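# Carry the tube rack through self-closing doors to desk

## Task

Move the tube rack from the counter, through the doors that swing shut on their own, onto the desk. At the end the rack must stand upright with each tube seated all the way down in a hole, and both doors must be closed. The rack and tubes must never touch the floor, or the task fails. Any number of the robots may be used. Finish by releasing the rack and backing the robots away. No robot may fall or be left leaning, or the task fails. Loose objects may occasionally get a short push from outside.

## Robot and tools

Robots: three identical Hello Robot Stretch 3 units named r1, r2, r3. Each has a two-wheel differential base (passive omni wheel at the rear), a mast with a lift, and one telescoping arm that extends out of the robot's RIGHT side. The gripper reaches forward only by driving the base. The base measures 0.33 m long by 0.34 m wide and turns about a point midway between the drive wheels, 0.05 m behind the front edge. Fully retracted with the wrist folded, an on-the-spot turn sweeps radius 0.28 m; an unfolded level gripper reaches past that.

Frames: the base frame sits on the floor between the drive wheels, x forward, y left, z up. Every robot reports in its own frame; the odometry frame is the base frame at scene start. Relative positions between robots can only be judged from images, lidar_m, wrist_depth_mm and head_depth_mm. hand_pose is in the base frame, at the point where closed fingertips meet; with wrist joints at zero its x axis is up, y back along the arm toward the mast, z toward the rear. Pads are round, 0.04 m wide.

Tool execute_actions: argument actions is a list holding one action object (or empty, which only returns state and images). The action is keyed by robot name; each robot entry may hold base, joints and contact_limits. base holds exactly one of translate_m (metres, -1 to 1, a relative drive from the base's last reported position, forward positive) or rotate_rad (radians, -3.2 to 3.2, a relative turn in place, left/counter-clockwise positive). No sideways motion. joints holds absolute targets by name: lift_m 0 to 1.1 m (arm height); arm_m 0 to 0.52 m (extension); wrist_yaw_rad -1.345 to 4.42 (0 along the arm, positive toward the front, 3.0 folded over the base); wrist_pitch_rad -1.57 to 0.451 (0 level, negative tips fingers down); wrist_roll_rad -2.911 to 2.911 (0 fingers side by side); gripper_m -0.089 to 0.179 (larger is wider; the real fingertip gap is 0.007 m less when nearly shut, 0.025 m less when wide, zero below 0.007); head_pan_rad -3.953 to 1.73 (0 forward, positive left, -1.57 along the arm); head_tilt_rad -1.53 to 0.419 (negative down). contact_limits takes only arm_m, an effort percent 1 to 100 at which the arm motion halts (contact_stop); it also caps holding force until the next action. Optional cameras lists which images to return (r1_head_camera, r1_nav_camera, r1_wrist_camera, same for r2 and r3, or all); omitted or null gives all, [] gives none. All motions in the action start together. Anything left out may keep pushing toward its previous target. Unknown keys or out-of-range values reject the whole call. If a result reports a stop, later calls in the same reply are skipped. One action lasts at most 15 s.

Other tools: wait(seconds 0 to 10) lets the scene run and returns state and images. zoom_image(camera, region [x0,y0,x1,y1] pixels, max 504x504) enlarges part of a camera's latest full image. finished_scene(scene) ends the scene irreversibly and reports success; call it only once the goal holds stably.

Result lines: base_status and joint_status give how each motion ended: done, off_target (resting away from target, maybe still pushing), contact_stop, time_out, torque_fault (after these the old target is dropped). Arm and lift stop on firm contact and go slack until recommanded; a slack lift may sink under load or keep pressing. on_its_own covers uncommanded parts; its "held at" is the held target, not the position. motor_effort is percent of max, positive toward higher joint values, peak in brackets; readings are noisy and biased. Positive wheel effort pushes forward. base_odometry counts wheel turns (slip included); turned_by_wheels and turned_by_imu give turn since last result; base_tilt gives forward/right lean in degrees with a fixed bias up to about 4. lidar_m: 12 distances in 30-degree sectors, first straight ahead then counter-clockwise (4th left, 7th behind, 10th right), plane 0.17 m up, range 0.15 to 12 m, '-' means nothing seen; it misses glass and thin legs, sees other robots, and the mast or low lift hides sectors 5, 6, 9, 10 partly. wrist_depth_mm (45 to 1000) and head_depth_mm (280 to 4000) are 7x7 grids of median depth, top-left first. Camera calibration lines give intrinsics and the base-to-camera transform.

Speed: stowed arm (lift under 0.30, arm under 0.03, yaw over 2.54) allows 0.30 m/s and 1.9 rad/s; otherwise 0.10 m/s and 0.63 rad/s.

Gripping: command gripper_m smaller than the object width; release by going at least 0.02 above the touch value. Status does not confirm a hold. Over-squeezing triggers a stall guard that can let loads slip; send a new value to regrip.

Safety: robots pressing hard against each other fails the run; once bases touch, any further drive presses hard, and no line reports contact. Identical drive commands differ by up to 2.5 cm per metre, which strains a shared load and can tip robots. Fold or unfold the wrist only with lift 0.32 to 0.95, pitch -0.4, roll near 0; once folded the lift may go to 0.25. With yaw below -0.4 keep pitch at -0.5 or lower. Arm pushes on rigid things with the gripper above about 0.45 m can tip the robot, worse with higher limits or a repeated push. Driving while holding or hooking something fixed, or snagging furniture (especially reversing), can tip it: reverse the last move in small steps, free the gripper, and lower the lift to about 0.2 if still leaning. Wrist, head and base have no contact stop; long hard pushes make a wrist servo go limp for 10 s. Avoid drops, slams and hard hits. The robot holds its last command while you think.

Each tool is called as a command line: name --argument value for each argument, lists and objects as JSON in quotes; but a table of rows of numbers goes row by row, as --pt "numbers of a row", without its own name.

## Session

execute_actions --actions '[]' --cameras '["r1_nav_camera","r2_nav_camera","r3_nav_camera","r1_wrist_camera","r2_wrist_camera","r3_wrist_camera"]'

Scene clock: 0.00 s.
r1.base_odometry: x=+0.000 y=+0.000 heading=+0.000 (m, m, rad; r1's odometry frame)
r1.turned_by_wheels: +0.000 (rad since the last result)
r1.turned_by_imu: +0.000 (rad since the last result)
r1.base_tilt: forward=+0.1 right=+0.1 (deg)
r1.lidar_m: 1.06 1.06 1.05 1.14 1.74 1.56 2.63 2.12 2.10 1.23 0.99 0.98
r1.head_depth_mm: 940 932 929 921 917 906 900 / 1008 995 986 985 976 969 965 / 1081 1072 1064 1055 1048 1036 1027 / 1163 1153 1150 1136 1128 1117 1107 / 1271 1251 1242 1230 1219 1213 1199 / 1308 1322 1311 1303 1308 1294 1295 / 1172 1178 1183 1192 1191 1203 1211
r1.base_status: not commanded
r1.joint_positions: lift_m=+0.473 arm_m=-0.001 wrist_yaw_rad=+2.833 wrist_pitch_rad=-0.582 wrist_roll_rad=+0.016 gripper_m=+0.037 head_pan_rad=-0.016 head_tilt_rad=-0.001
r1.joint_status: not commanded
r1.motor_effort: left_wheel=+0 right_wheel=+1 lift_m=+39 arm_m=+0 wrist_yaw_rad=+0 wrist_pitch_rad=+5 wrist_roll_rad=+0 gripper_m=+0 head_pan_rad=+0 head_tilt_rad=+3 (%)
r1.hand_pose: x=+0.0399 y=+0.0470 z=+0.4511 quat_wxyz=(+0.306, +0.705, +0.094, +0.633) (m; r1's base frame)
r1.wrist_depth_mm: - - - - - 882 836 / - - - - - - 879 / - - 969 959 952 935 918 / 863 - 841 811 826 820 801 / 719 712 718 725 731 692 712 / 641 620 - 622 620 614 615 / 579 577 - 572 561 548 552
r2.base_odometry: x=+0.000 y=+0.000 heading=+0.000 (m, m, rad; r2's odometry frame)
r2.turned_by_wheels: +0.000 (rad since the last result)
r2.turned_by_imu: +0.000 (rad since the last result)
r2.base_tilt: forward=+1.2 right=+1.3 (deg)
r2.lidar_m: 0.92 0.91 0.98 1.49 2.77 2.83 2.25 2.22 1.75 1.40 1.38 1.16
r2.head_depth_mm: 1110 1105 1105 1106 1111 1106 1113 / 1052 1046 1050 1049 1053 1052 1055 / 1003 1006 1001 1008 1000 1004 1000 / 958 958 957 963 956 955 958 / 916 917 913 917 919 913 921 / 883 878 878 879 881 881 876 / 845 845 843 842 845 842 845
r2.base_status: not commanded
r2.joint_positions: lift_m=+0.528 arm_m=+0.003 wrist_yaw_rad=+2.994 wrist_pitch_rad=-0.338 wrist_roll_rad=+0.018 gripper_m=+0.037 head_pan_rad=-0.018 head_tilt_rad=-0.007
r2.joint_status: not commanded
r2.motor_effort: left_wheel=+0 right_wheel=+1 lift_m=+26 arm_m=-1 wrist_yaw_rad=+1 wrist_pitch_rad=+8 wrist_roll_rad=+0 gripper_m=-1 head_pan_rad=+0 head_tilt_rad=+2 (%)
r2.hand_pose: x=+0.0130 y=+0.0836 z=+0.5591 quat_wxyz=(+0.171, +0.710, +0.066, +0.680) (m; r2's base frame)
r2.wrist_depth_mm: - - - - - 904 729 / - - - - - 932 760 / - - - - - 991 763 / - - - - - - 795 / - - - - - - 843 / 897 900 - 868 842 870 812 / 747 753 - 737 730 734 721
r3.base_odometry: x=+0.000 y=+0.000 heading=+0.000 (m, m, rad; r3's odometry frame)
r3.turned_by_wheels: +0.000 (rad since the last result)
r3.turned_by_imu: +0.000 (rad since the last result)
r3.base_tilt: forward=+1.7 right=-0.8 (deg)
r3.lidar_m: 2.07 1.99 1.96 2.22 2.72 1.56 1.50 1.20 1.18 1.29 1.96 1.61
r3.head_depth_mm: 1884 2097 2093 2083 2004 2059 2039 / 1901 2240 2242 2236 1983 2205 2181 / 1903 2428 2397 2407 2254 2387 2263 / 1923 2611 2641 2611 2526 2519 2031 / 1935 2576 2626 2674 2627 2688 2224 / 1935 2353 2345 2356 2387 2389 2233 / 1964 2115 2150 2163 2169 2168 2124
r3.base_status: not commanded
r3.joint_positions: lift_m=+0.326 arm_m=+0.000 wrist_yaw_rad=+3.035 wrist_pitch_rad=-0.526 wrist_roll_rad=+0.014 gripper_m=+0.037 head_pan_rad=+0.010 head_tilt_rad=-0.020
r3.joint_status: not commanded
r3.motor_effort: left_wheel=+0 right_wheel=+1 lift_m=+26 arm_m=+0 wrist_yaw_rad=+1 wrist_pitch_rad=+4 wrist_roll_rad=+0 gripper_m=+0 head_pan_rad=+0 head_tilt_rad=+2 (%)
r3.hand_pose: x=+0.0010 y=+0.0630 z=+0.3155 quat_wxyz=(+0.221, +0.696, +0.146, +0.667) (m; r3's base frame)
r3.wrist_depth_mm: - - - - - - - / 982 984 985 984 954 973 988 / 792 784 788 782 785 779 774 / 662 662 651 657 644 651 641 / 561 566 - 579 578 563 553 / 493 - - - 476 488 489 / - - - - 433 433 432
pictures: r1_nav_camera (sideways: a quarter turn counterclockwise sets it upright), r1_wrist_camera, r2_nav_camera (sideways: a quarter turn counterclockwise sets it upright), r2_wrist_camera, r3_nav_camera (sideways: a quarter turn counterclockwise sets it upright), r3_wrist_camera
camera_calibration (this result's frames):
r1_nav_camera: T_world_to_cam=[[0.0381337, 0.0384589, 0.998532, -1.26046], [0.0249708, -0.998984, 0.0375227, 0.00585828], [0.998961, 0.0235033, -0.0390553, 0.00293415], [0, 0, 0, 1]] pos_world=[0.0449886, 0.0542593, 1.2585]
r1_wrist_camera: T_world_to_cam=[[0.964744, -0.262207, -0.0227, -0.00996887], [-0.205456, -0.696411, -0.687605, 0.377287], [0.164487, 0.668027, -0.72573, 0.458371], [0, 0, 0, 1]] pos_world=[0.0117375, -0.0460714, 0.591852]
r2_nav_camera: T_world_to_cam=[[0.00490037, 0.00595159, 0.99997, -1.25826], [-0.0473423, -0.99886, 0.00617699, 0.0414901], [0.998867, -0.0473712, -0.00461302, -0.0388752], [0, 0, 0, 1]] pos_world=[0.0469613, 0.0470898, 1.25778]
r2_wrist_camera: T_world_to_cam=[[0.992092, -0.123592, -0.0218768, 0.0141654], [-0.0811237, -0.49841, -0.863137, 0.551554], [0.0957733, 0.858086, -0.504495, 0.370076], [0, 0, 0, 1]] pos_world=[-0.00475257, -0.0409059, 0.663079]
r3_nav_camera: T_world_to_cam=[[0.0762369, -0.042114, 0.9962, -1.25378], [0.0427938, -0.998049, -0.045467, 0.111647], [0.996171, 0.0460975, -0.0742859, 0.0436299], [0, 0, 0, 1]] pos_world=[0.0473433, 0.056616, 1.25733]
r3_wrist_camera: T_world_to_cam=[[0.991336, -0.130212, -0.0172308, 0.0125989], [-0.0995247, -0.659059, -0.745477, 0.30357], [0.0857139, 0.740734, -0.666308, 0.32958], [0, 0, 0, 1]] pos_world=[-0.0105266, -0.0424198, 0.446123]
Images, in order (width x height): r1_nav_camera 672x504, r1_wrist_camera 644x364, r2_nav_camera 672x504, r2_wrist_camera 644x364, r3_nav_camera 672x504, r3_wrist_camera 644x364.

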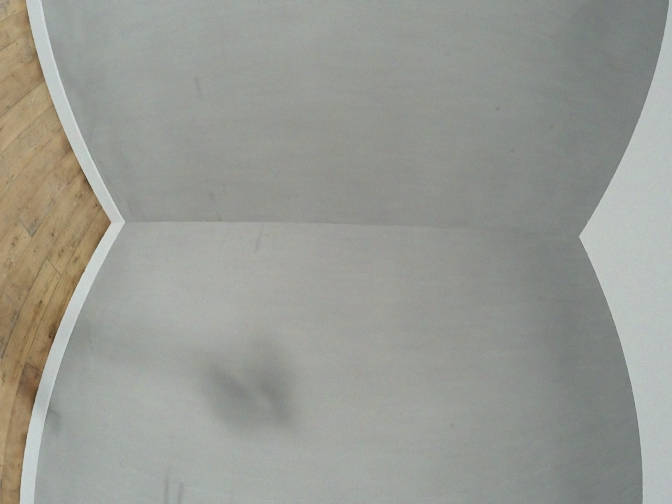

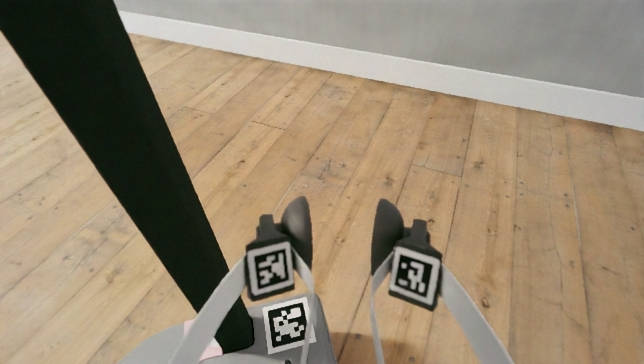

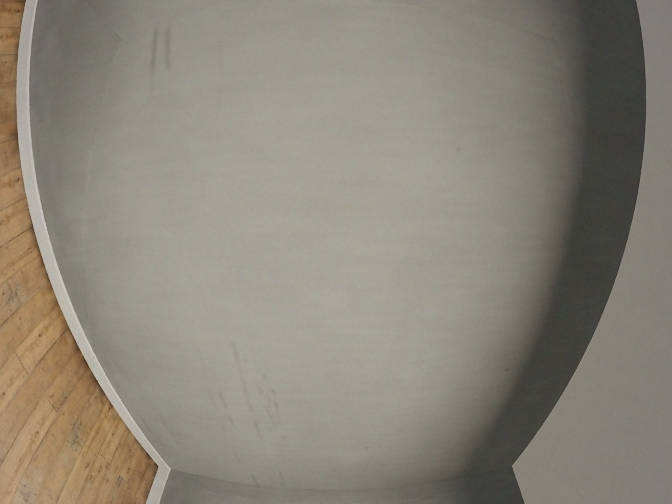

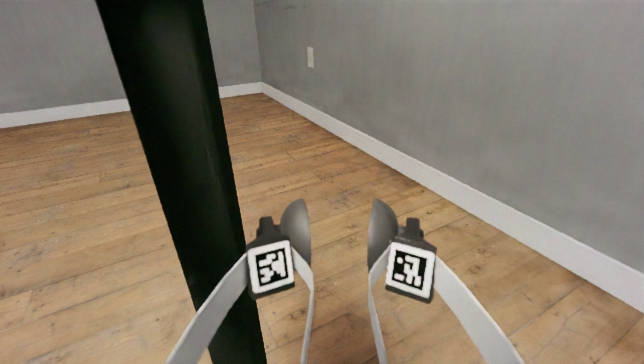

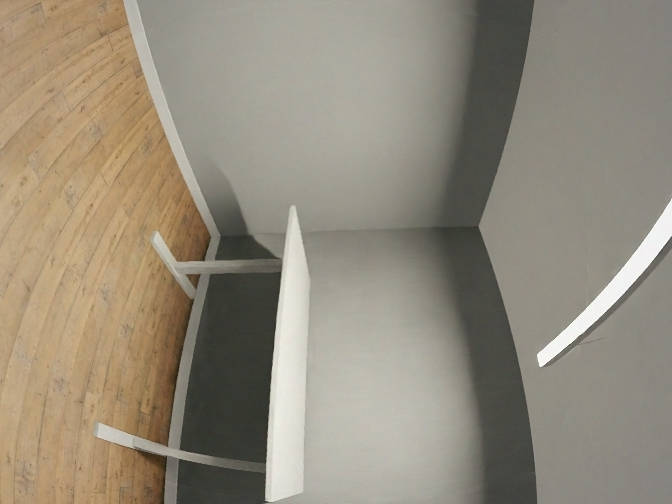

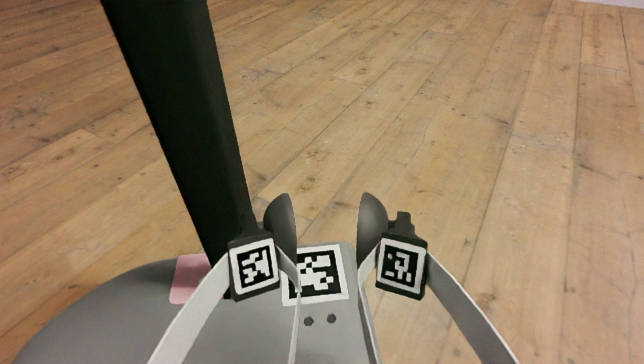

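execute_actions --actions '[{"r1":{"joints":{"lift_m":0.28,"head_pan_rad":-2.6,"head_tilt_rad":-0.6}},"r2":{"base":{"rotate_rad":-2.4},"joints":{"lift_m":0.28,"head_tilt_rad":-0.3,"head_pan_rad":0.4}},"r3":{"base":{"rotate_rad":-1.9},"joints":{"lift_m":0.28,"head_pan_rad":-3.3,"head_tilt_rad":-0.7}}}]' --cameras '["r2_nav_camera","r2_head_camera"]'

execute_actions --actions '[{"r1":{"base":{"translate_m":-0.6}},"r3":{"base":{"translate_m":-1}}}]' --cameras '["r1_nav_camera","r3_nav_camera"]'

Scene clock: 11.13 s.
r1.base_odometry: x=+0.000 y=+0.000 heading=+0.000 (m, m, rad; r1's odometry frame)
r1.turned_by_wheels: +0.000 (rad since the last result)
r1.turned_by_imu: +0.002 (rad since the last result)
r1.base_tilt: forward=+0.1 right=+0.2 (deg)
r1.lidar_m: 1.06 1.06 1.05 1.14 1.74 1.68 2.62 2.12 2.10 1.22 0.99 0.98
r1.head_depth_mm: 2115 2352 2657 2409 1842 1484 1250 / 2080 2323 2587 2406 1828 1486 1247 / 1994 2216 2479 2373 1821 1471 1238 / 1943 2119 2366 2319 1794 1464 1229 / 1809 1996 2229 2302 1775 1451 1218 / 1741 1928 2099 2236 1771 1443 1215 / 1679 1841 2034 2188 1757 1424 1210
r1.base_status: not commanded
r1.joint_positions: lift_m=+0.280 arm_m=-0.001 wrist_yaw_rad=+2.833 wrist_pitch_rad=-0.582 wrist_roll_rad=+0.016 gripper_m=+0.037 head_pan_rad=-2.593 head_tilt_rad=-0.592
r1.joint_status: all done
r1.motor_effort: left_wheel=+0(0) right_wheel=+1(0) lift_m=+26(31) arm_m=+0(0) wrist_yaw_rad=-1(0) wrist_pitch_rad=+5(5) wrist_roll_rad=-1(1) gripper_m=-1(1) head_pan_rad=-4(54) head_tilt_rad=-3(38) (%)
r1.hand_pose: x=+0.0399 y=+0.0469 z=+0.2582 quat_wxyz=(+0.306, +0.705, +0.094, +0.633) (m; r1's base frame)
r1.wrist_depth_mm: - - - - 940 885 833 / - 813 798 793 757 766 776 / 671 - 661 654 645 646 614 / 554 - 555 558 545 541 542 / 496 511 - 484 478 477 481 / - - - 430 407 416 418 / - - - - 385 374 375
r2.base_odometry: x=+0.000 y=+0.000 heading=-2.400 (m, m, rad; r2's odometry frame)
r2.turned_by_wheels: -2.400 (rad since the last result)
r2.turned_by_imu: -2.429 (rad since the last result)
r2.base_tilt: forward=+1.0 right=+1.3 (deg)
r2.lidar_m: 2.24 1.54 1.38 1.65 1.02 0.91 0.91 1.09 2.07 2.77 2.49 2.22
r2.head_depth_mm: 2164 2223 2347 2443 2513 2103 1639 / 2283 2387 2509 2653 2705 2112 1632 / 2469 2587 2711 2828 2750 2095 1637 / 2631 2764 2916 2187 2333 2112 1638 / 2471 2634 2647 1944 2045 2099 1654 / 2253 2363 2445 1775 1840 1935 1654 / 2084 2185 2234 1635 1660 1751 1639
r2.base_status: done
r2.joint_positions: lift_m=+0.280 arm_m=+0.003 wrist_yaw_rad=+2.994 wrist_pitch_rad=-0.339 wrist_roll_rad=+0.018 gripper_m=+0.037 head_pan_rad=+0.393 head_tilt_rad=-0.297
r2.joint_status: all done
r2.motor_effort: left_wheel=+3(10) right_wheel=-1(6) lift_m=+15(21) arm_m=-1(1) wrist_yaw_rad=+0(0) wrist_pitch_rad=+8(8) wrist_roll_rad=+0(0) gripper_m=+0(1) head_pan_rad=+4(40) head_tilt_rad=+0(21) (%)
r2.hand_pose: x=+0.0130 y=+0.0835 z=+0.3112 quat_wxyz=(+0.171, +0.710, +0.067, +0.680) (m; r2's base frame)
r2.wrist_depth_mm: 875 - - - - - - / 875 - - - - - - / 891 - - - - - - / 865 935 879 883 874 851 850 / 685 681 - 672 683 647 648 / 555 549 - 547 515 536 533 / 467 487 - - 458 452 449
r3.base_odometry: x=+0.000 y=+0.000 heading=-1.900 (m, m, rad; r3's odometry frame)
r3.turned_by_wheels: -1.900 (rad since the last result)
r3.turned_by_imu: -1.873 (rad since the last result)
r3.base_tilt: forward=+1.8 right=-0.7 (deg)
r3.lidar_m: 1.19 1.42 1.61 2.09 2.21 1.96 1.97 2.36 2.69 1.57 1.33 1.19
r3.head_depth_mm: 1613 1779 1996 2033 1650 1390 1199 / 1644 1832 2057 2042 1644 1388 1192 / 1739 1939 2197 2041 1658 1386 1196 / 1784 1983 2257 2042 1653 1394 1192 / 1828 2022 2316 2048 1656 1385 1190 / 1840 2078 2353 2053 1649 1388 1193 / 1862 2065 2339 2026 1650 1383 1197
r3.base_status: done
r3.joint_positions: lift_m=+0.280 arm_m=+0.000 wrist_yaw_rad=+3.035 wrist_pitch_rad=-0.527 wrist_roll_rad=+0.014 gripper_m=+0.037 head_pan_rad=-3.293 head_tilt_rad=-0.692
r3.joint_status: all done
r3.motor_effort: left_wheel=+4(15) right_wheel=-4(11) lift_m=+23(23) arm_m=+0(0) wrist_yaw_rad=+0(0) wrist_pitch_rad=+4(4) wrist_roll_rad=+0(0) gripper_m=+0(0) head_pan_rad=-5(57) head_tilt_rad=-3(31) (%)
r3.hand_pose: x=+0.0010 y=+0.0628 z=+0.2690 quat_wxyz=(+0.222, +0.696, +0.146, +0.667) (m; r3's base frame)
r3.wrist_depth_mm: - - - - - - - / 880 870 868 862 867 865 864 / 711 698 695 700 697 692 693 / 587 588 584 585 577 582 579 / 504 516 - - 513 498 496 / - - - - 425 437 437 / - - - - 388 387 392
pictures: r2_head_camera (sideways: a quarter turn clockwise sets it upright), r2_nav_camera (sideways: a quarter turn counterclockwise sets it upright)
camera_calibration (this result's frames):
r2_head_camera: T_world_to_cam=[[-0.264062, -0.0811822, -0.961083, 1.27369], [-0.351579, 0.935994, 0.0175351, -0.0207145], [0.898144, 0.342527, -0.275703, 0.307333], [0, 0, 0, 1]] pos_world=[0.0530206, 0.0175196, 1.30921]
r2_nav_camera: T_world_to_cam=[[0.26581, 0.116733, 0.956932, -1.20345], [0.358411, -0.933454, 0.0143125, 0.0284272], [0.894923, 0.339171, -0.28996, 0.333193], [0, 0, 0, 1]] pos_world=[0.0115171, 0.0540087, 1.24782]
Images, in order (width x height): r2_head_camera 896x504, r2_nav_camera 672x504.

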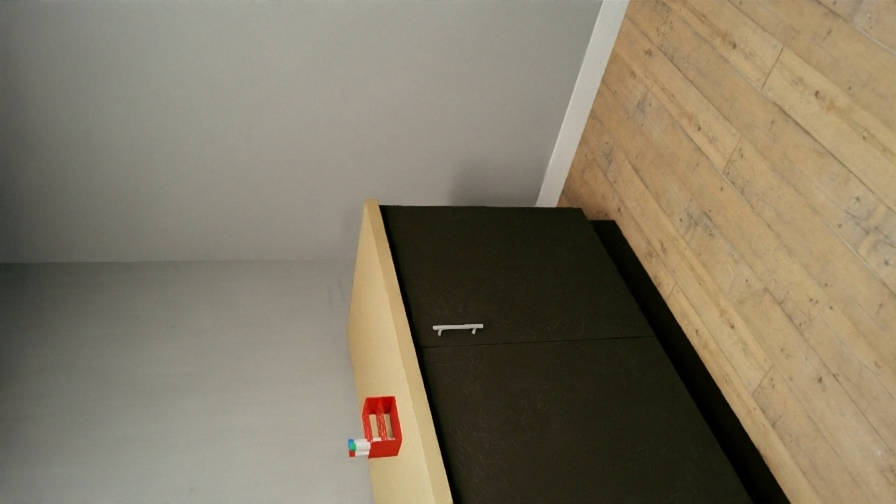

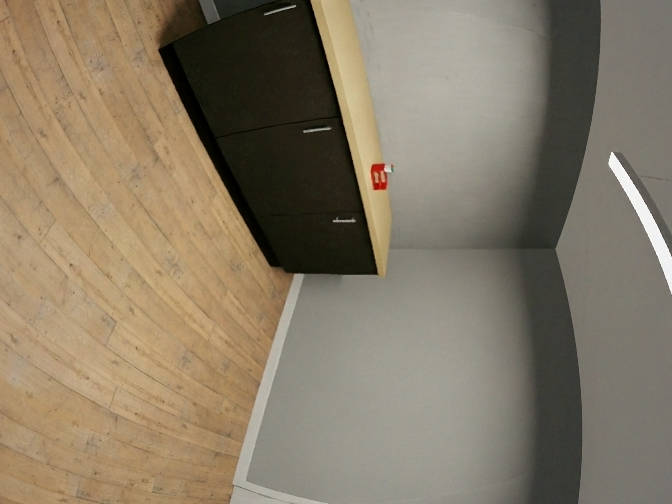

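Scene clock: 16.13 s.
r1.base_odometry: x=-0.600 y=+0.000 heading=+0.000 (m, m, rad; r1's odometry frame)
r1.turned_by_wheels: +0.000 (rad since the last result)
r1.turned_by_imu: +0.002 (rad since the last result)
r1.base_tilt: forward=+0.1 right=+0.1 (deg)
r1.lidar_m: 1.57 1.43 1.42 1.54 2.36 3.06 1.13 1.82 1.72 1.82 1.46 1.45
r1.head_depth_mm: 1722 1932 2179 2342 1256 1380 1254 / 1693 1856 2079 2314 1842 1419 1240 / 1668 1843 2059 2238 1810 1467 1242 / 1600 1766 1983 2154 1796 1468 1227 / 1550 1702 1890 2112 1785 1440 1220 / 1487 1642 1815 2010 1773 1444 1211 / 1406 1536 1673 1868 1744 1425 1200
r1.base_status: done
r1.joint_positions: lift_m=+0.280 arm_m=-0.001 wrist_yaw_rad=+2.833 wrist_pitch_rad=-0.582 wrist_roll_rad=+0.016 gripper_m=+0.037 head_pan_rad=-2.593 head_tilt_rad=-0.593
r1.joint_status: not commanded
r1.motor_effort: left_wheel=+0(9) right_wheel=+1(3) lift_m=+26(26) arm_m=+1(0) wrist_yaw_rad=+0(0) wrist_pitch_rad=+5(5) wrist_roll_rad=-1(1) gripper_m=+0(0) head_pan_rad=-4(4) head_tilt_rad=-3(3) (%)
r1.hand_pose: x=+0.0399 y=+0.0469 z=+0.2581 quat_wxyz=(+0.306, +0.705, +0.094, +0.633) (m; r1's base frame)
r1.wrist_depth_mm: - - - - - - - / - 816 786 811 784 774 776 / 655 - 661 661 645 635 632 / 570 - 551 552 542 553 540 / 486 502 - 484 493 472 469 / - - - 419 414 420 421 / - - - - 376 375 373
r2.base_odometry: x=+0.000 y=+0.000 heading=-2.400 (m, m, rad; r2's odometry frame)
r2.turned_by_wheels: +0.000 (rad since the last result)
r2.turned_by_imu: +0.000 (rad since the last result)
r2.base_tilt: forward=+1.1 right=+1.3 (deg)
r2.lidar_m: 2.23 1.55 1.38 1.65 1.01 0.91 0.91 1.10 2.06 2.77 2.49 2.22
r2.head_depth_mm: 2141 2229 2307 2438 2534 2094 1644 / 2279 2411 2538 2634 2703 2099 1638 / 2487 2597 2704 2833 2754 2077 1630 / 2655 2787 2882 2190 2349 2087 1654 / 2467 2580 2652 1941 2033 2096 1666 / 2262 2366 2433 1771 1842 1919 1645 / 2094 2159 2216 1627 1661 1768 1660
r2.base_status: not commanded
r2.joint_positions: lift_m=+0.280 arm_m=+0.003 wrist_yaw_rad=+2.994 wrist_pitch_rad=-0.339 wrist_roll_rad=+0.018 gripper_m=+0.037 head_pan_rad=+0.393 head_tilt_rad=-0.297
r2.joint_status: not commanded
r2.motor_effort: left_wheel=+3(3) right_wheel=-1(1) lift_m=+15(15) arm_m=-1(1) wrist_yaw_rad=+0(0) wrist_pitch_rad=+9(8) wrist_roll_rad=+0(0) gripper_m=-1(1) head_pan_rad=+4(5) head_tilt_rad=-1(1) (%)
r2.hand_pose: x=+0.0130 y=+0.0835 z=+0.3112 quat_wxyz=(+0.171, +0.710, +0.067, +0.680) (m; r2's base frame)
r2.wrist_depth_mm: 838 - - - - - - / 867 - - - - - - / 892 - - - - - - / 852 892 857 881 875 854 864 / 691 696 - 677 685 663 655 / 553 550 - 552 519 531 537 / 470 504 - - 451 449 450
r3.base_odometry: x=+0.323 y=+0.946 heading=-1.900 (m, m, rad; r3's odometry frame)
r3.turned_by_wheels: +0.000 (rad since the last result)
r3.turned_by_imu: -0.004 (rad since the last result)
r3.base_tilt: forward=+1.7 right=-0.8 (deg)
r3.lidar_m: 2.14 2.57 2.12 1.87 1.14 1.02 1.09 1.26 2.26 2.38 1.09 2.14
r3.head_depth_mm: 883 974 1076 1192 1351 1394 1195 / 897 1000 1124 1284 1477 1386 1195 / 915 1021 1151 1323 1530 1383 1197 / 934 1043 1179 1360 1562 1389 1195 / 951 1068 1205 1405 1576 1393 1197 / 970 1093 1241 1450 1609 1388 1186 / 993 1113 1277 1464 1601 1381 1192
r3.base_status: done
r3.joint_positions: lift_m=+0.280 arm_m=+0.000 wrist_yaw_rad=+3.035 wrist_pitch_rad=-0.528 wrist_roll_rad=+0.014 gripper_m=+0.037 head_pan_rad=-3.293 head_tilt_rad=-0.693
r3.joint_status: not commanded
r3.motor_effort: left_wheel=+4(8) right_wheel=-3(12) lift_m=+23(23) arm_m=+0(0) wrist_yaw_rad=+1(2) wrist_pitch_rad=+5(5) wrist_roll_rad=+0(0) gripper_m=+0(1) head_pan_rad=-4(4) head_tilt_rad=-3(3) (%)
r3.hand_pose: x=+0.0010 y=+0.0628 z=+0.2690 quat_wxyz=(+0.222, +0.696, +0.146, +0.667) (m; r3's base frame)
r3.wrist_depth_mm: - - - - - - - / 890 894 873 880 875 860 873 / 710 699 702 705 706 696 697 / 587 583 583 580 580 577 582 / 501 519 - - 514 499 499 / - - - - 422 439 440 / - - - - 391 390 390
pictures: r1_nav_camera (sideways: a quarter turn counterclockwise sets it upright), r3_nav_camera (sideways: a quarter turn counterclockwise sets it upright)
camera_calibration (this result's frames):
r1_nav_camera: T_world_to_cam=[[-0.481516, -0.340122, 0.807749, -1.00819], [-0.567541, 0.823303, 0.00834834, 0.0474726], [-0.667862, -0.454411, -0.589467, 0.729428], [0, 0, 0, 1]] pos_world=[0.0286375, -0.0505336, 1.24395]
r3_nav_camera: T_world_to_cam=[[-0.66544, 0.145085, 0.732215, -0.904787], [0.153805, 0.98653, -0.0556978, 0.124243], [-0.730433, 0.0755549, -0.678792, 0.84082], [0, 0, 0, 1]] pos_world=[-0.00702817, -0.054826, 1.24016]
Images, in order (width x height): r1_nav_camera 672x504, r3_nav_camera 672x504.

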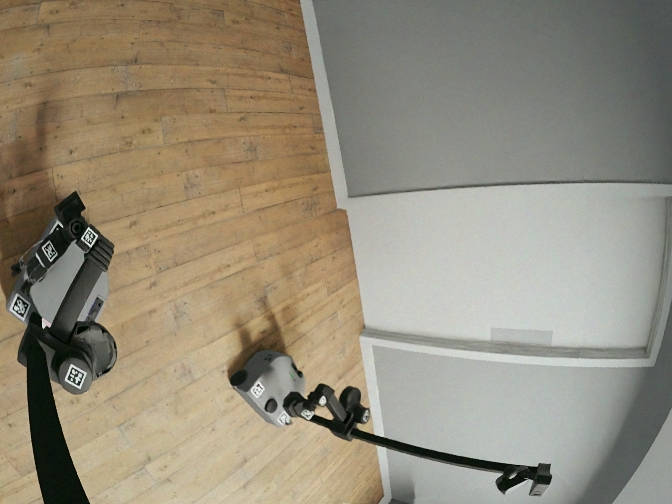

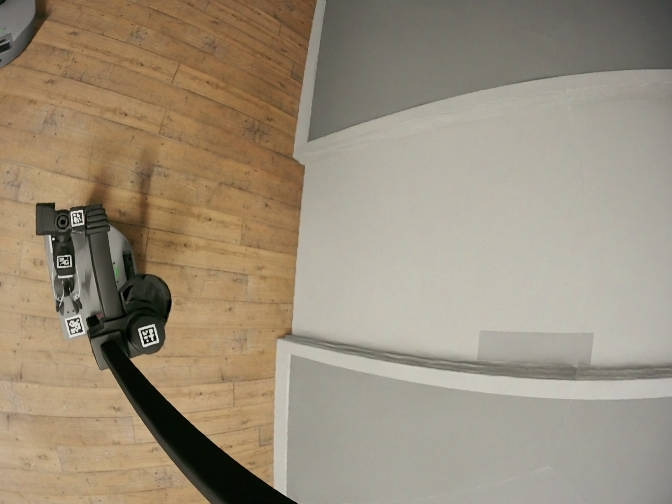

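execute_actions --actions '[{"r3":{"base":{"translate_m":-0.5},"joints":{"head_pan_rad":-3.1,"head_tilt_rad":-0.9}},"r2":{"base":{"rotate_rad":0.33}}}]' --cameras '[]'

execute_actions --actions '[{"r3":{"base":{"rotate_rad":-0.35}},"r2":{"base":{"translate_m":1.0}}}]' --cameras '["r3_nav_camera","r2_nav_camera","r1_nav_camera"]'

Scene clock: 51.07 s.
r1.base_odometry: x=-0.600 y=+0.000 heading=+0.000 (m, m, rad; r1's odometry frame)
r1.turned_by_wheels: +0.000 (rad since the last result)
r1.turned_by_imu: +0.002 (rad since the last result)
r1.base_tilt: forward=+0.1 right=+0.1 (deg)
r1.lidar_m: 1.58 1.43 1.42 1.54 2.36 3.03 2.18 1.38 1.73 1.82 1.46 1.45
r1.head_depth_mm: 1719 1932 2187 2374 1857 1491 1254 / 1651 1816 2039 2257 1792 1470 1233 / 1669 1839 2060 1663 1700 1473 1234 / 1608 1774 1970 2147 1728 1464 1230 / 1536 1712 1895 2079 1778 1449 1221 / 1491 1645 1822 2012 1771 1436 1205 / 1406 1529 1670 1872 1740 1432 1201
r1.base_status: not commanded
r1.joint_positions: lift_m=+0.280 arm_m=-0.001 wrist_yaw_rad=+2.833 wrist_pitch_rad=-0.582 wrist_roll_rad=+0.016 gripper_m=+0.037 head_pan_rad=-2.593 head_tilt_rad=-0.593
r1.joint_status: not commanded
r1.motor_effort: left_wheel=+0(0) right_wheel=+1(1) lift_m=+26(26) arm_m=+1(0) wrist_yaw_rad=+0(0) wrist_pitch_rad=+5(6) wrist_roll_rad=-1(1) gripper_m=+0(0) head_pan_rad=-4(4) head_tilt_rad=-3(3) (%)
r1.hand_pose: x=+0.0399 y=+0.0469 z=+0.2581 quat_wxyz=(+0.306, +0.705, +0.094, +0.633) (m; r1's base frame)
r1.wrist_depth_mm: - - - - - - 975 / - 825 800 779 794 780 775 / 669 - 655 654 629 643 637 / 579 - 553 550 548 549 549 / 490 504 - 475 481 478 471 / - - - 421 418 426 417 / - - - - 382 378 369
r2.base_odometry: x=+0.000 y=+0.000 heading=-2.070 (m, m, rad; r2's odometry frame)
r2.turned_by_wheels: +0.330 (rad since the last result)
r2.turned_by_imu: +0.334 (rad since the last result)
r2.base_tilt: forward=+1.1 right=+1.3 (deg)
r2.lidar_m: 1.74 1.39 1.38 1.15 0.92 0.91 0.99 1.51 2.76 2.80 2.25 2.22
r2.head_depth_mm: 2415 2620 2693 1998 2147 2114 1643 / 2320 2414 2528 1865 1984 2064 1637 / 2156 2272 2403 1757 1861 1943 1638 / 2061 2137 2245 1662 1728 1876 1636 / 1955 2027 2130 1579 1621 1729 1636 / 1846 1947 2032 1514 1522 1618 1653 / 1768 1842 1924 1422 1439 1523 1601
r2.base_status: done
r2.joint_positions: lift_m=+0.280 arm_m=+0.003 wrist_yaw_rad=+2.994 wrist_pitch_rad=-0.339 wrist_roll_rad=+0.018 gripper_m=+0.037 head_pan_rad=+0.393 head_tilt_rad=-0.297
r2.joint_status: not commanded
r2.motor_effort: left_wheel=-2(7) right_wheel=+4(8) lift_m=+15(15) arm_m=-1(1) wrist_yaw_rad=+0(0) wrist_pitch_rad=+8(8) wrist_roll_rad=+0(0) gripper_m=-1(0) head_pan_rad=+5(4) head_tilt_rad=-2(2) (%)
r2.hand_pose: x=+0.0130 y=+0.0835 z=+0.3112 quat_wxyz=(+0.171, +0.710, +0.067, +0.680) (m; r2's base frame)
r2.wrist_depth_mm: 713 - - - - - - / 744 836 - - - - - / 760 873 - - - - - / 793 878 903 874 857 837 844 / 687 677 - 667 693 658 670 / 561 549 - 535 520 536 536 / 468 500 - - 456 455 448
r3.base_odometry: x=+0.484 y=+1.420 heading=-1.899 (m, m, rad; r3's odometry frame)
r3.turned_by_wheels: +0.000 (rad since the last result)
r3.turned_by_imu: -0.001 (rad since the last result)
r3.base_tilt: forward=+1.7 right=-0.8 (deg)
r3.lidar_m: 2.62 2.49 2.10 1.00 0.63 0.61 0.61 0.73 1.20 2.23 1.40 1.39
r3.head_depth_mm: 510 580 672 800 987 1205 1119 / 528 606 708 848 1059 1240 - / 549 633 746 904 1155 1258 - / 573 664 789 968 1255 1251 1181 / 595 695 834 1040 1350 1259 1142 / 623 731 884 1122 1377 1259 1117 / 652 771 917 1081 1381 1262 1122
r3.base_status: done
r3.joint_positions: lift_m=+0.280 arm_m=+0.000 wrist_yaw_rad=+3.035 wrist_pitch_rad=-0.528 wrist_roll_rad=+0.014 gripper_m=+0.037 head_pan_rad=-3.107 head_tilt_rad=-0.890
r3.joint_status: all done
r3.motor_effort: left_wheel=+4(10) right_wheel=-4(15) lift_m=+23(23) arm_m=+0(0) wrist_yaw_rad=+0(0) wrist_pitch_rad=+5(5) wrist_roll_rad=+0(0) gripper_m=+0(0) head_pan_rad=+4(26) head_tilt_rad=-4(18) (%)
r3.hand_pose: x=+0.0010 y=+0.0628 z=+0.2690 quat_wxyz=(+0.222, +0.696, +0.146, +0.667) (m; r3's base frame)
r3.wrist_depth_mm: 553 - - - - - - / 550 676 880 866 859 879 865 / 591 667 696 705 703 693 691 / 583 589 584 591 583 582 579 / 506 517 - - 518 499 502 / - - - - 427 434 437 / - - - - 390 385 387
pictures: none
No camera images: the call's "cameras" was empty. Leave "cameras" out to get every camera's image.

Scene clock: 56.10 s.
r1.base_odometry: x=-0.600 y=+0.000 heading=+0.000 (m, m, rad; r1's odometry frame)
r1.turned_by_wheels: +0.000 (rad since the last result)
r1.turned_by_imu: +0.001 (rad since the last result)
r1.base_tilt: forward=+0.2 right=+0.1 (deg)
r1.lidar_m: 1.57 1.43 1.41 1.54 2.36 3.04 2.18 1.38 1.73 1.82 1.46 1.44
r1.head_depth_mm: 1626 1930 2189 2372 1846 1498 1249 / 1649 1817 2000 2188 1750 1485 1242 / 1656 1839 2066 1691 1705 1468 1233 / 1602 1768 1974 2157 1747 1464 1230 / 1548 1715 1892 2099 1772 1448 1217 / 1500 1646 1830 2022 1762 1431 1215 / 1405 1527 1673 1867 1746 1435 1204
r1.base_status: not commanded
r1.joint_positions: lift_m=+0.280 arm_m=-0.001 wrist_yaw_rad=+2.833 wrist_pitch_rad=-0.582 wrist_roll_rad=+0.016 gripper_m=+0.037 head_pan_rad=-2.593 head_tilt_rad=-0.593
r1.joint_status: not commanded
r1.motor_effort: left_wheel=+0(0) right_wheel=+0(1) lift_m=+26(26) arm_m=+0(1) wrist_yaw_rad=+0(1) wrist_pitch_rad=+6(5) wrist_roll_rad=-1(0) gripper_m=+0(1) head_pan_rad=-4(4) head_tilt_rad=-3(3) (%)
r1.hand_pose: x=+0.0399 y=+0.0469 z=+0.2581 quat_wxyz=(+0.306, +0.705, +0.094, +0.633) (m; r1's base frame)
r1.wrist_depth_mm: - - - - - - 968 / - 812 819 797 803 789 781 / 664 - 660 657 639 630 623 / 572 - 558 552 555 541 540 / 491 496 - 475 491 474 473 / - - - 421 413 426 417 / - - - - 377 376 376
r2.base_odometry: x=-0.479 y=-0.878 heading=-2.070 (m, m, rad; r2's odometry frame)
r2.turned_by_wheels: +0.000 (rad since the last result)
r2.turned_by_imu: +0.005 (rad since the last result)
r2.base_tilt: forward=+1.1 right=+1.2 (deg)
r2.lidar_m: 0.96 0.77 0.77 0.84 1.72 1.70 1.85 2.83 3.35 1.80 1.45 1.43
r2.head_depth_mm: 1657 1748 1817 1841 1138 1222 1323 / 1548 1638 1741 1381 1052 1128 1228 / 1461 1550 1629 1391 992 1052 1122 / 1397 1457 1535 1397 938 975 1050 / 1327 1391 1448 1393 900 921 976 / 1266 1316 1380 1406 874 864 912 / 1208 1251 1313 1327 875 816 859
r2.base_status: done
r2.joint_positions: lift_m=+0.280 arm_m=+0.003 wrist_yaw_rad=+2.994 wrist_pitch_rad=-0.339 wrist_roll_rad=+0.018 gripper_m=+0.037 head_pan_rad=+0.393 head_tilt_rad=-0.297
r2.joint_status: not commanded
r2.motor_effort: left_wheel=-3(5) right_wheel=+4(9) lift_m=+15(15) arm_m=-1(1) wrist_yaw_rad=+1(0) wrist_pitch_rad=+9(9) wrist_roll_rad=+0(0) gripper_m=+0(0) head_pan_rad=+4(5) head_tilt_rad=-2(0) (%)
r2.hand_pose: x=+0.0130 y=+0.0835 z=+0.3112 quat_wxyz=(+0.171, +0.710, +0.067, +0.680) (m; r2's base frame)
r2.wrist_depth_mm: - - - 878 746 661 590 / - - - 938 802 683 615 / - - - - 919 769 647 / 915 896 884 885 870 799 734 / 690 664 - 670 713 656 659 / 558 547 - 542 522 550 533 / 465 496 - - 455 451 452
r3.base_odometry: x=+0.484 y=+1.420 heading=-2.249 (m, m, rad; r3's odometry frame)
r3.turned_by_wheels: -0.350 (rad since the last result)
r3.turned_by_imu: -0.344 (rad since the last result)
r3.base_tilt: forward=+1.8 right=-0.8 (deg)
r3.lidar_m: 2.61 2.69 2.49 2.10 0.80 0.63 0.61 0.63 0.80 1.85 2.28 1.39
r3.head_depth_mm: 521 602 713 868 1039 1217 1119 / 524 608 718 879 1133 1255 - / 527 609 720 881 1142 1257 - / 528 609 724 890 1149 1255 1179 / 531 614 727 896 1158 1264 1142 / 532 616 732 900 1171 1257 1126 / 535 620 736 909 1184 1260 1123
r3.base_status: done
r3.joint_positions: lift_m=+0.280 arm_m=+0.000 wrist_yaw_rad=+3.035 wrist_pitch_rad=-0.528 wrist_roll_rad=+0.014 gripper_m=+0.037 head_pan_rad=-3.107 head_tilt_rad=-0.890
r3.joint_status: not commanded
r3.motor_effort: left_wheel=+4(11) right_wheel=-5(11) lift_m=+23(23) arm_m=+0(0) wrist_yaw_rad=+0(1) wrist_pitch_rad=+5(4) wrist_roll_rad=+0(0) gripper_m=+0(0) head_pan_rad=+4(4) head_tilt_rad=-5(4) (%)
r3.hand_pose: x=+0.0010 y=+0.0628 z=+0.2690 quat_wxyz=(+0.222, +0.696, +0.146, +0.667) (m; r3's base frame)
r3.wrist_depth_mm: 844 - - - - - - / 796 873 880 876 878 871 872 / 690 701 698 702 695 702 695 / 587 592 576 584 580 582 583 / 500 517 - - 514 498 499 / - - - - 426 437 436 / - - - - 389 387 386
pictures: r1_nav_camera (sideways: a quarter turn counterclockwise sets it upright), r2_nav_camera (sideways: a quarter turn counterclockwise sets it upright), r3_nav_camera (sideways: a quarter turn counterclockwise sets it upright)
camera_calibration (this result's frames):
r1_nav_camera: T_world_to_cam=[[-0.481516, -0.340122, 0.807749, -1.00819], [-0.567541, 0.823303, 0.00834834, 0.0474726], [-0.667862, -0.454411, -0.589467, 0.729428], [0, 0, 0, 1]] pos_world=[0.0286375, -0.0505336, 1.24395]
r2_nav_camera: T_world_to_cam=[[0.26604, 0.11687, 0.956851, -1.20334], [0.358537, -0.933406, 0.0143199, 0.0284169], [0.894804, 0.339256, -0.290226, 0.333539], [0, 0, 0, 1]] pos_world=[0.0114962, 0.0540036, 1.24781]
r3_nav_camera: T_world_to_cam=[[-0.811019, 0.0145133, 0.58484, -0.711863], [-0.0210923, 0.998317, -0.0540237, 0.123116], [-0.584639, -0.0561499, -0.809348, 1.00971], [0, 0, 0, 1]] pos_world=[0.0155778, -0.0558823, 1.24018]
Images, in order (width x height): r1_nav_camera 672x504, r2_nav_camera 672x504, r3_nav_camera 672x504.

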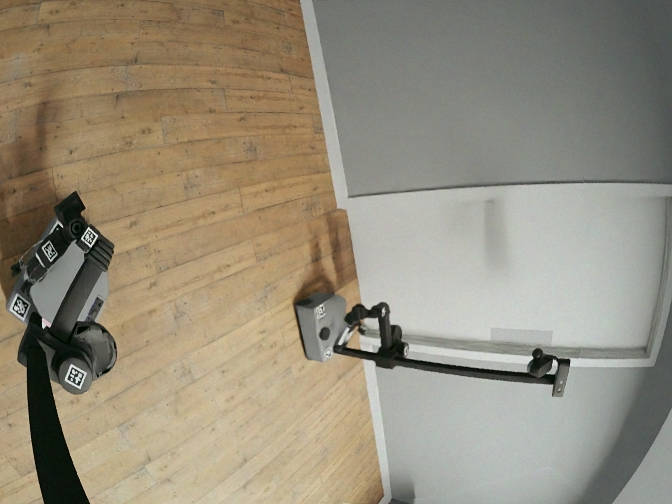

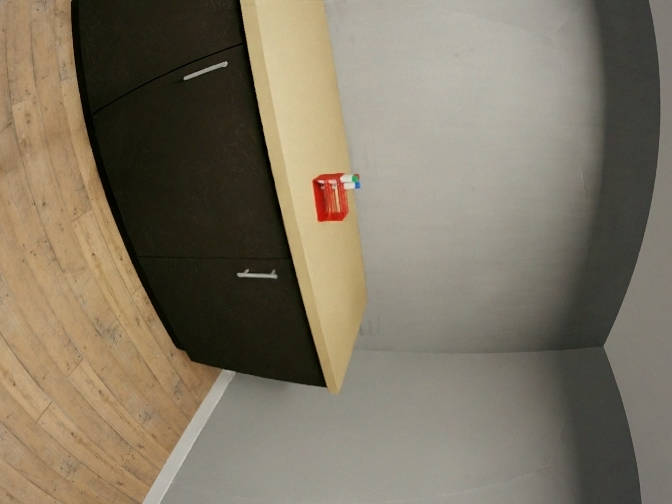

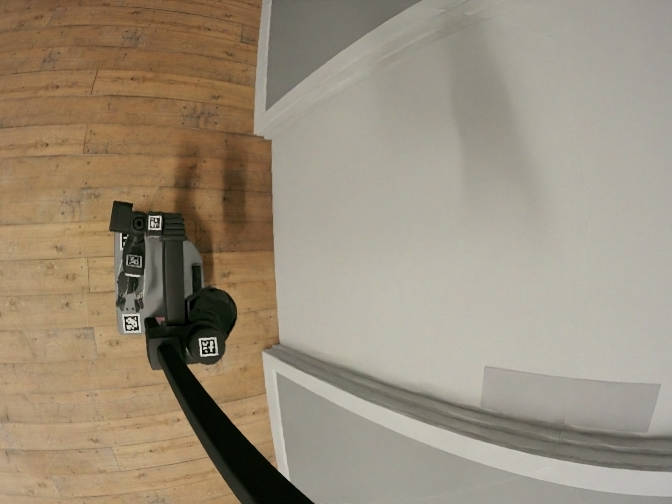

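execute_actions --actions '[{"r3":{"base":{"translate_m":-0.3}},"r2":{"base":{"translate_m":0.38}}}]' --cameras '[]'

execute_actions --actions '[{"r3":{"base":{"translate_m":-0.3},"joints":{"lift_m":0.32}},"r2":{"base":{"rotate_rad":2.42},"joints":{"head_pan_rad":-1.57,"head_tilt_rad":-0.6,"lift_m":0.6,"wrist_pitch_rad":-0.4}},"r1":{"base":{"translate_m":-0.5}}}]' --cameras '[]'

execute_actions --actions '[{"r3":{"base":{"translate_m":-0.25}},"r2":{"joints":{"lift_m":0.87,"wrist_yaw_rad":0,"gripper_m":0.179}}}]' --cameras '["r3_nav_camera","r2_nav_camera","r1_nav_camera"]'

Scene clock: 68.93 s.
r1.base_odometry: x=-0.600 y=+0.000 heading=+0.000 (m, m, rad; r1's odometry frame)
r1.turned_by_wheels: +0.000 (rad since the last result)
r1.turned_by_imu: +0.001 (rad since the last result)
r1.base_tilt: forward=+0.2 right=+0.1 (deg)
r1.lidar_m: 1.57 1.43 1.42 1.54 2.35 3.06 2.17 1.65 1.72 1.82 1.46 1.45
r1.head_depth_mm: 1726 1920 2195 2377 1853 1491 1249 / 1645 1858 2071 2269 1821 1481 1247 / 1625 1820 1961 2005 1812 1479 1236 / 1601 1780 1946 1984 1797 1471 1228 / 1541 1712 1891 2090 1773 1452 1226 / 1498 1644 1821 2021 1767 1443 1212 / 1399 1523 1675 1855 1747 1432 1203
r1.base_status: not commanded
r1.joint_positions: lift_m=+0.280 arm_m=-0.001 wrist_yaw_rad=+2.833 wrist_pitch_rad=-0.582 wrist_roll_rad=+0.016 gripper_m=+0.037 head_pan_rad=-2.593 head_tilt_rad=-0.593
r1.joint_status: not commanded
r1.motor_effort: left_wheel=+0(0) right_wheel=+0(1) lift_m=+26(26) arm_m=+1(1) wrist_yaw_rad=-1(0) wrist_pitch_rad=+5(6) wrist_roll_rad=-1(1) gripper_m=-1(0) head_pan_rad=-4(4) head_tilt_rad=-3(3) (%)
r1.hand_pose: x=+0.0399 y=+0.0469 z=+0.2581 quat_wxyz=(+0.306, +0.705, +0.094, +0.633) (m; r1's base frame)
r1.wrist_depth_mm: - - - - - - 949 / - 814 798 774 778 783 761 / 678 - 642 663 633 639 645 / 567 - 557 559 553 542 545 / 491 498 - 475 487 474 479 / - - - 421 415 423 416 / - - - - 379 374 375
r2.base_odometry: x=-0.661 y=-1.211 heading=-2.070 (m, m, rad; r2's odometry frame)
r2.turned_by_wheels: +0.000 (rad since the last result)
r2.turned_by_imu: +0.002 (rad since the last result)
r2.base_tilt: forward=+1.0 right=+1.3 (deg)
r2.lidar_m: 0.66 0.53 0.53 0.58 0.89 2.00 2.18 3.31 2.91 1.43 1.15 1.14
r2.head_depth_mm: 1341 1406 1473 1538 867 821 895 / 1267 1345 1430 1515 869 752 820 / 1201 1265 1340 1367 872 701 754 / 1147 1194 1256 1289 869 658 699 / 1085 1142 1188 1224 871 635 654 / 1034 1080 1131 1180 873 638 612 / 983 1030 1076 1130 873 637 569
r2.base_status: done
r2.joint_positions: lift_m=+0.280 arm_m=+0.003 wrist_yaw_rad=+2.994 wrist_pitch_rad=-0.339 wrist_roll_rad=+0.018 gripper_m=+0.037 head_pan_rad=+0.393 head_tilt_rad=-0.297
r2.joint_status: not commanded
r2.motor_effort: left_wheel=-2(5) right_wheel=+4(9) lift_m=+15(15) arm_m=-1(1) wrist_yaw_rad=+0(0) wrist_pitch_rad=+9(8) wrist_roll_rad=+0(0) gripper_m=+0(1) head_pan_rad=+3(4) head_tilt_rad=+0(1) (%)
r2.hand_pose: x=+0.0130 y=+0.0835 z=+0.3112 quat_wxyz=(+0.171, +0.710, +0.067, +0.680) (m; r2's base frame)
r2.wrist_depth_mm: - - 726 607 523 456 409 / - - 762 656 564 489 432 / - - 928 728 598 512 453 / 912 887 914 821 718 598 478 / 696 681 - 665 701 643 562 / 564 549 - 538 519 539 537 / 468 499 - - 454 454 451
r3.base_odometry: x=+0.673 y=+1.653 heading=-2.249 (m, m, rad; r3's odometry frame)
r3.turned_by_wheels: +0.000 (rad since the last result)
r3.turned_by_imu: +0.000 (rad since the last result)
r3.base_tilt: forward=+1.7 right=-0.7 (deg)
r3.lidar_m: 2.92 3.00 2.65 1.09 0.40 0.33 0.31 0.32 0.42 0.81 2.29 1.66
r3.head_depth_mm: - 294 340 416 536 752 1029 / - 295 342 419 540 762 - / - 297 343 421 544 765 - / - 298 346 424 548 780 1034 / - 296 347 427 554 789 1125 / - 297 349 430 558 797 1103 / - 299 351 432 562 804 1107
r3.base_status: done
r3.joint_positions: lift_m=+0.280 arm_m=+0.000 wrist_yaw_rad=+3.035 wrist_pitch_rad=-0.528 wrist_roll_rad=+0.014 gripper_m=+0.037 head_pan_rad=-3.107 head_tilt_rad=-0.890
r3.joint_status: not commanded
r3.motor_effort: left_wheel=+4(8) right_wheel=-3(12) lift_m=+23(23) arm_m=+0(0) wrist_yaw_rad=+0(1) wrist_pitch_rad=+5(5) wrist_roll_rad=+0(0) gripper_m=+0(0) head_pan_rad=+4(5) head_tilt_rad=-5(4) (%)
r3.hand_pose: x=+0.0010 y=+0.0628 z=+0.2690 quat_wxyz=(+0.222, +0.696, +0.146, +0.667) (m; r3's base frame)
r3.wrist_depth_mm: 342 - - - - - - / 350 485 884 875 867 868 877 / 380 471 706 697 690 694 694 / 413 487 581 578 576 589 580 / 421 503 - - 516 496 500 / - - - - 425 438 435 / - - - - 390 389 391
pictures: none
No camera images: the call's "cameras" was empty. Leave "cameras" out to get every camera's image.

Scene clock: 73.90 s.
r1.base_odometry: x=-1.100 y=+0.000 heading=+0.000 (m, m, rad; r1's odometry frame)
r1.turned_by_wheels: +0.000 (rad since the last result)
r1.turned_by_imu: +0.002 (rad since the last result)
r1.base_tilt: forward=+0.2 right=+0.1 (deg)
r1.lidar_m: 2.00 1.74 1.72 1.87 2.50 2.57 1.80 1.50 1.43 1.55 1.86 1.84
r1.head_depth_mm: 1409 1591 1787 2062 1849 1488 1246 / 1365 1521 1728 1966 1823 1484 1246 / 1340 1469 1629 1856 1815 1462 1238 / 2791 3042 2930 2226 1803 1464 1229 / 1561 1733 1821 1885 1768 1438 1217 / 1441 1573 1728 1889 1760 1440 1213 / 1339 1447 1581 1748 1744 1430 1204
r1.base_status: done
r1.joint_positions: lift_m=+0.280 arm_m=-0.001 wrist_yaw_rad=+2.833 wrist_pitch_rad=-0.582 wrist_roll_rad=+0.016 gripper_m=+0.037 head_pan_rad=-2.593 head_tilt_rad=-0.593
r1.joint_status: not commanded
r1.motor_effort: left_wheel=-1(9) right_wheel=+1(4) lift_m=+26(26) arm_m=+0(1) wrist_yaw_rad=-2(0) wrist_pitch_rad=+5(6) wrist_roll_rad=-1(0) gripper_m=-1(0) head_pan_rad=-4(4) head_tilt_rad=-2(3) (%)
r1.hand_pose: x=+0.0399 y=+0.0469 z=+0.2581 quat_wxyz=(+0.306, +0.705, +0.094, +0.633) (m; r1's base frame)
r1.wrist_depth_mm: - - - - - - 988 / - 812 830 787 777 761 751 / 658 - 658 664 655 631 644 / 589 - 560 557 535 550 540 / 488 491 - 487 494 477 479 / - - - 423 413 421 418 / - - - - 374 375 371
r2.base_odometry: x=-0.661 y=-1.211 heading=+0.349 (m, m, rad; r2's odometry frame)
r2.turned_by_wheels: +2.420 (rad since the last result)
r2.turned_by_imu: +2.449 (rad since the last result)
r2.base_tilt: forward=+1.1 right=+1.3 (deg)
r2.lidar_m: 2.00 2.05 2.73 3.59 1.69 1.19 1.13 0.78 0.56 0.53 0.55 0.73
r2.head_depth_mm: 985 1086 947 694 674 784 939 / 981 1076 948 695 671 782 932 / 979 1073 950 692 670 779 925 / 980 1068 958 694 666 776 923 / 973 1069 860 696 664 767 913 / 967 1065 956 694 661 766 911 / 965 1057 951 698 658 761 901
r2.base_status: done
r2.joint_positions: lift_m=+0.600 arm_m=+0.003 wrist_yaw_rad=+2.994 wrist_pitch_rad=-0.414 wrist_roll_rad=+0.018 gripper_m=+0.037 head_pan_rad=-1.563 head_tilt_rad=-0.593
r2.joint_status: all done
r2.motor_effort: left_wheel=-2(8) right_wheel=+4(9) lift_m=+33(35) arm_m=-1(1) wrist_yaw_rad=+0(0) wrist_pitch_rad=+8(7) wrist_roll_rad=+0(0) gripper_m=-1(1) head_pan_rad=-5(61) head_tilt_rad=-3(23) (%)
r2.hand_pose: x=+0.0117 y=+0.0749 z=+0.6131 quat_wxyz=(+0.197, +0.706, +0.093, +0.673) (m; r2's base frame)
r2.wrist_depth_mm: - - - - - - - / - - - - - - - / - - - - - - - / - - - - - - - / - - - - - - - / 941 896 - 875 838 912 858 / 799 790 - 773 774 754 750
r3.base_odometry: x=+0.861 y=+1.887 heading=-2.249 (m, m, rad; r3's odometry frame)
r3.turned_by_wheels: +0.000 (rad since the last result)
r3.turned_by_imu: +0.003 (rad since the last result)
r3.base_tilt: forward=+1.6 right=-0.8 (deg)
r3.lidar_m: 1.51 3.31 2.19 0.29 0.92 0.36 0.27 0.27 0.28 0.40 2.31 3.09
r3.head_depth_mm: - 317 388 500 701 1243 1120 / - 302 362 459 624 970 - / - 294 340 423 561 805 - / - 286 321 394 510 723 - / - - 304 368 467 642 901 / - - 295 346 432 575 824 / - - 288 325 401 523 751
r3.base_status: translate_m off_target (by the wheels' count: -0.2998 of -0.3000)
r3.joint_positions: lift_m=+0.320 arm_m=+0.000 wrist_yaw_rad=+3.035 wrist_pitch_rad=-0.528 wrist_roll_rad=+0.014 gripper_m=+0.037 head_pan_rad=-3.105 head_tilt_rad=-0.894
r3.joint_status: all done
r3.on_its_own: left_wheel is at rest, and its effort (-21) is outside its rest range (-18 to +18); right_wheel is at rest, and its effort (-26) is outside its rest range (-18 to +18)
r3.motor_effort: left_wheel=-21(88) right_wheel=-26(95) lift_m=+28(30) arm_m=+0(0) wrist_yaw_rad=+0(1) wrist_pitch_rad=+5(5) wrist_roll_rad=+0(0) gripper_m=+0(0) head_pan_rad=+4(4) head_tilt_rad=-2(3) (%)
r3.hand_pose: x=+0.0009 y=+0.0627 z=+0.3086 quat_wxyz=(+0.222, +0.696, +0.147, +0.667) (m; r3's base frame)
r3.wrist_depth_mm: 810 - 327 336 - - - / 868 892 370 380 965 957 941 / 781 775 414 427 770 771 771 / 650 639 473 490 647 641 636 / 553 559 - 556 566 550 548 / 487 - - - 470 476 481 / - - - - 428 428 428
pictures: none
No camera images: the call's "cameras" was empty. Leave "cameras" out to get every camera's image.

Scene clock: 77.37 s.
r1.base_odometry: x=-1.100 y=+0.000 heading=+0.000 (m, m, rad; r1's odometry frame)
r1.turned_by_wheels: +0.000 (rad since the last result)
r1.turned_by_imu: +0.001 (rad since the last result)
r1.base_tilt: forward=+0.1 right=+0.2 (deg)
r1.lidar_m: 2.00 1.74 1.72 1.87 2.49 2.57 1.80 1.58 1.43 1.55 1.86 1.84
r1.head_depth_mm: 1420 1585 1801 2065 1847 1496 1246 / 1368 1516 1716 1982 1819 1478 1243 / 1334 1466 1640 1851 1812 1462 1240 / 3016 3200 3160 2253 1806 1457 1226 / 3174 3475 2872 2047 1774 1453 1221 / 1664 1853 1934 2033 1772 1442 1211 / 1489 1596 1730 1872 1755 1427 1200
r1.base_status: not commanded
r1.joint_positions: lift_m=+0.280 arm_m=-0.001 wrist_yaw_rad=+2.833 wrist_pitch_rad=-0.582 wrist_roll_rad=+0.016 gripper_m=+0.037 head_pan_rad=-2.593 head_tilt_rad=-0.593
r1.joint_status: not commanded
r1.motor_effort: left_wheel=+0(0) right_wheel=+0(1) lift_m=+26(26) arm_m=+1(1) wrist_yaw_rad=+0(1) wrist_pitch_rad=+5(6) wrist_roll_rad=-1(0) gripper_m=-1(1) head_pan_rad=-4(4) head_tilt_rad=-3(2) (%)
r1.hand_pose: x=+0.0399 y=+0.0469 z=+0.2581 quat_wxyz=(+0.306, +0.705, +0.094, +0.633) (m; r1's base frame)
r1.wrist_depth_mm: - - - - - - 983 / - 799 817 779 783 779 765 / 676 - 666 659 638 652 618 / 564 - 560 545 548 535 540 / 495 504 - 480 483 475 470 / - - - 428 410 420 412 / - - - - 378 380 372
r2.base_odometry: x=-0.661 y=-1.211 heading=+0.349 (m, m, rad; r2's odometry frame)
r2.turned_by_wheels: +0.000 (rad since the last result)
r2.turned_by_imu: +0.000 (rad since the last result)
r2.base_tilt: forward=+1.1 right=+1.3 (deg)
r2.lidar_m: 2.00 2.06 2.73 3.58 1.68 1.19 1.13 0.78 0.56 0.53 0.54 0.73
r2.head_depth_mm: 989 1087 945 690 677 787 - / 983 1078 947 692 671 765 885 / 980 1068 947 692 668 739 - / 972 1070 947 697 668 756 895 / 974 1065 859 694 664 769 916 / 973 1062 953 696 662 767 911 / 965 1060 946 697 657 761 905
r2.base_status: not commanded
r2.joint_positions: lift_m=+0.870 arm_m=+0.003 wrist_yaw_rad=+0.002 wrist_pitch_rad=-0.415 wrist_roll_rad=+0.018 gripper_m=+0.179 head_pan_rad=-1.563 head_tilt_rad=-0.593
r2.joint_status: all done
r2.motor_effort: left_wheel=-3(2) right_wheel=+4(4) lift_m=+33(34) arm_m=+0(1) wrist_yaw_rad=-3(4) wrist_pitch_rad=+8(8) wrist_roll_rad=+0(0) gripper_m=-1(96) head_pan_rad=-5(5) head_tilt_rad=-3(3) (%)
r2.hand_pose: x=-0.0210 y=-0.3724 z=+0.8829 quat_wxyz=(+0.686, +0.145, -0.698, -0.146) (m; r2's base frame)
r2.wrist_depth_mm: 794 742 571 545 636 610 593 / 357 345 335 329 318 310 304 / 286 286 287 285 288 283 287 / 348 346 346 344 344 344 347 / 383 380 391 389 390 386 382 / 431 462 438 448 447 452 - / 515 516 521 524 526 510 543
r3.base_odometry: x=+1.017 y=+2.081 heading=-2.249 (m, m, rad; r3's odometry frame)
r3.turned_by_wheels: +0.000 (rad since the last result)
r3.turned_by_imu: -0.001 (rad since the last result)
r3.base_tilt: forward=+1.7 right=-0.7 (deg)
r3.lidar_m: 1.76 3.58 0.35 0.67 0.91 1.21 0.29 0.25 0.25 0.28 0.48 3.09
r3.head_depth_mm: 1799 2084 1940 1647 1434 1254 1115 / 336 1979 1917 1643 1427 1255 - / 301 353 427 543 784 1235 - / 288 317 375 463 596 845 - / - 295 337 403 501 666 874 / - - 304 356 431 547 713 / - - 287 320 379 464 601
r3.base_status: done
r3.joint_positions: lift_m=+0.320 arm_m=+0.000 wrist_yaw_rad=+3.035 wrist_pitch_rad=-0.528 wrist_roll_rad=+0.014 gripper_m=+0.037 head_pan_rad=-3.105 head_tilt_rad=-0.894
r3.joint_status: not commanded
r3.motor_effort: left_wheel=-15(31) right_wheel=-14(41) lift_m=+28(29) arm_m=+0(0) wrist_yaw_rad=+1(0) wrist_pitch_rad=+5(5) wrist_roll_rad=+0(0) gripper_m=+0(0) head_pan_rad=+4(3) head_tilt_rad=-2(2) (%)
r3.hand_pose: x=+0.0009 y=+0.0627 z=+0.3086 quat_wxyz=(+0.222, +0.696, +0.147, +0.667) (m; r3's base frame)
r3.wrist_depth_mm: 807 - 879 899 481 356 - / 874 890 916 915 499 401 943 / 769 781 769 774 486 463 767 / 648 648 637 644 541 601 642 / 551 552 - 568 561 549 550 / 483 - - - 472 480 479 / - - - - 427 429 429
pictures: r1_nav_camera (sideways: a quarter turn counterclockwise sets it upright), r2_nav_camera (sideways: a quarter turn counterclockwise sets it upright), r3_nav_camera (sideways: a quarter turn counterclockwise sets it upright)
camera_calibration (this result's frames):
r1_nav_camera: T_world_to_cam=[[-0.481626, -0.340175, 0.807661, -1.00808], [-0.567525, 0.823314, 0.00834014, 0.0474832], [-0.667796, -0.454351, -0.589588, 0.729584], [0, 0, 0, 1]] pos_world=[0.0286439, -0.0505296, 1.24394]
r2_nav_camera: T_world_to_cam=[[0.0103885, -0.556609, 0.83071, -1.03721], [-0.999683, 0.0132598, 0.0213862, 0.0275095], [-0.0229188, -0.830669, -0.556295, 0.685366], [0, 0, 0, 1]] pos_world=[0.0539836, -0.00837474, 1.2423]
r3_nav_camera: T_world_to_cam=[[-0.813668, 0.0133782, 0.581176, -0.707074], [-0.0221282, 0.998298, -0.0539604, 0.12304], [-0.580909, -0.0567663, -0.811987, 1.01312], [0, 0, 0, 1]] pos_world=[0.0159278, -0.05586, 1.24021]
Images, in order (width x height): r1_nav_camera 672x504, r2_nav_camera 672x504, r3_nav_camera 672x504.

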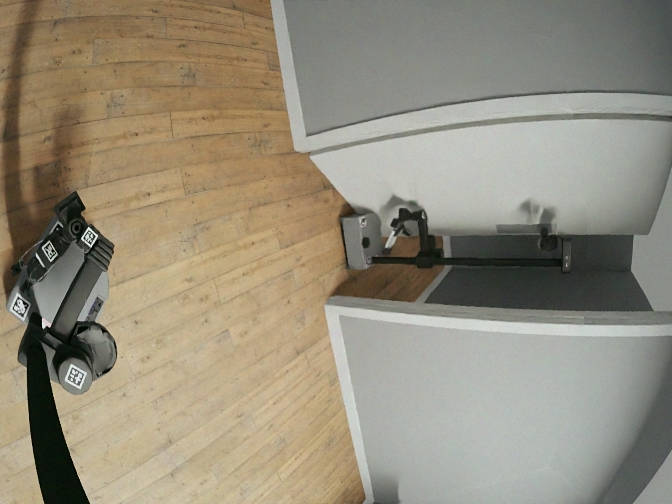

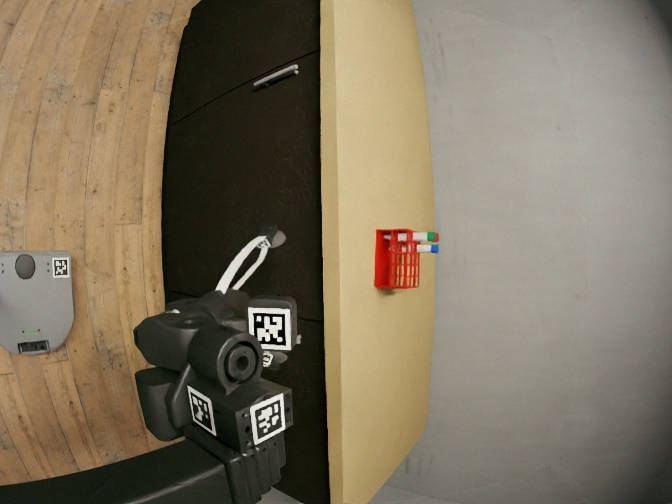

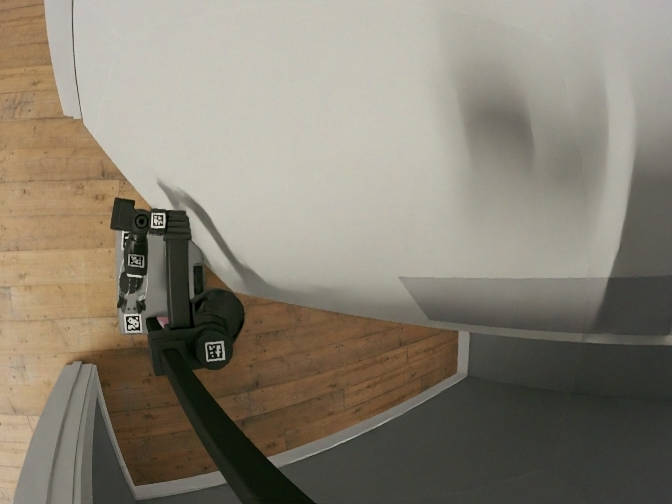

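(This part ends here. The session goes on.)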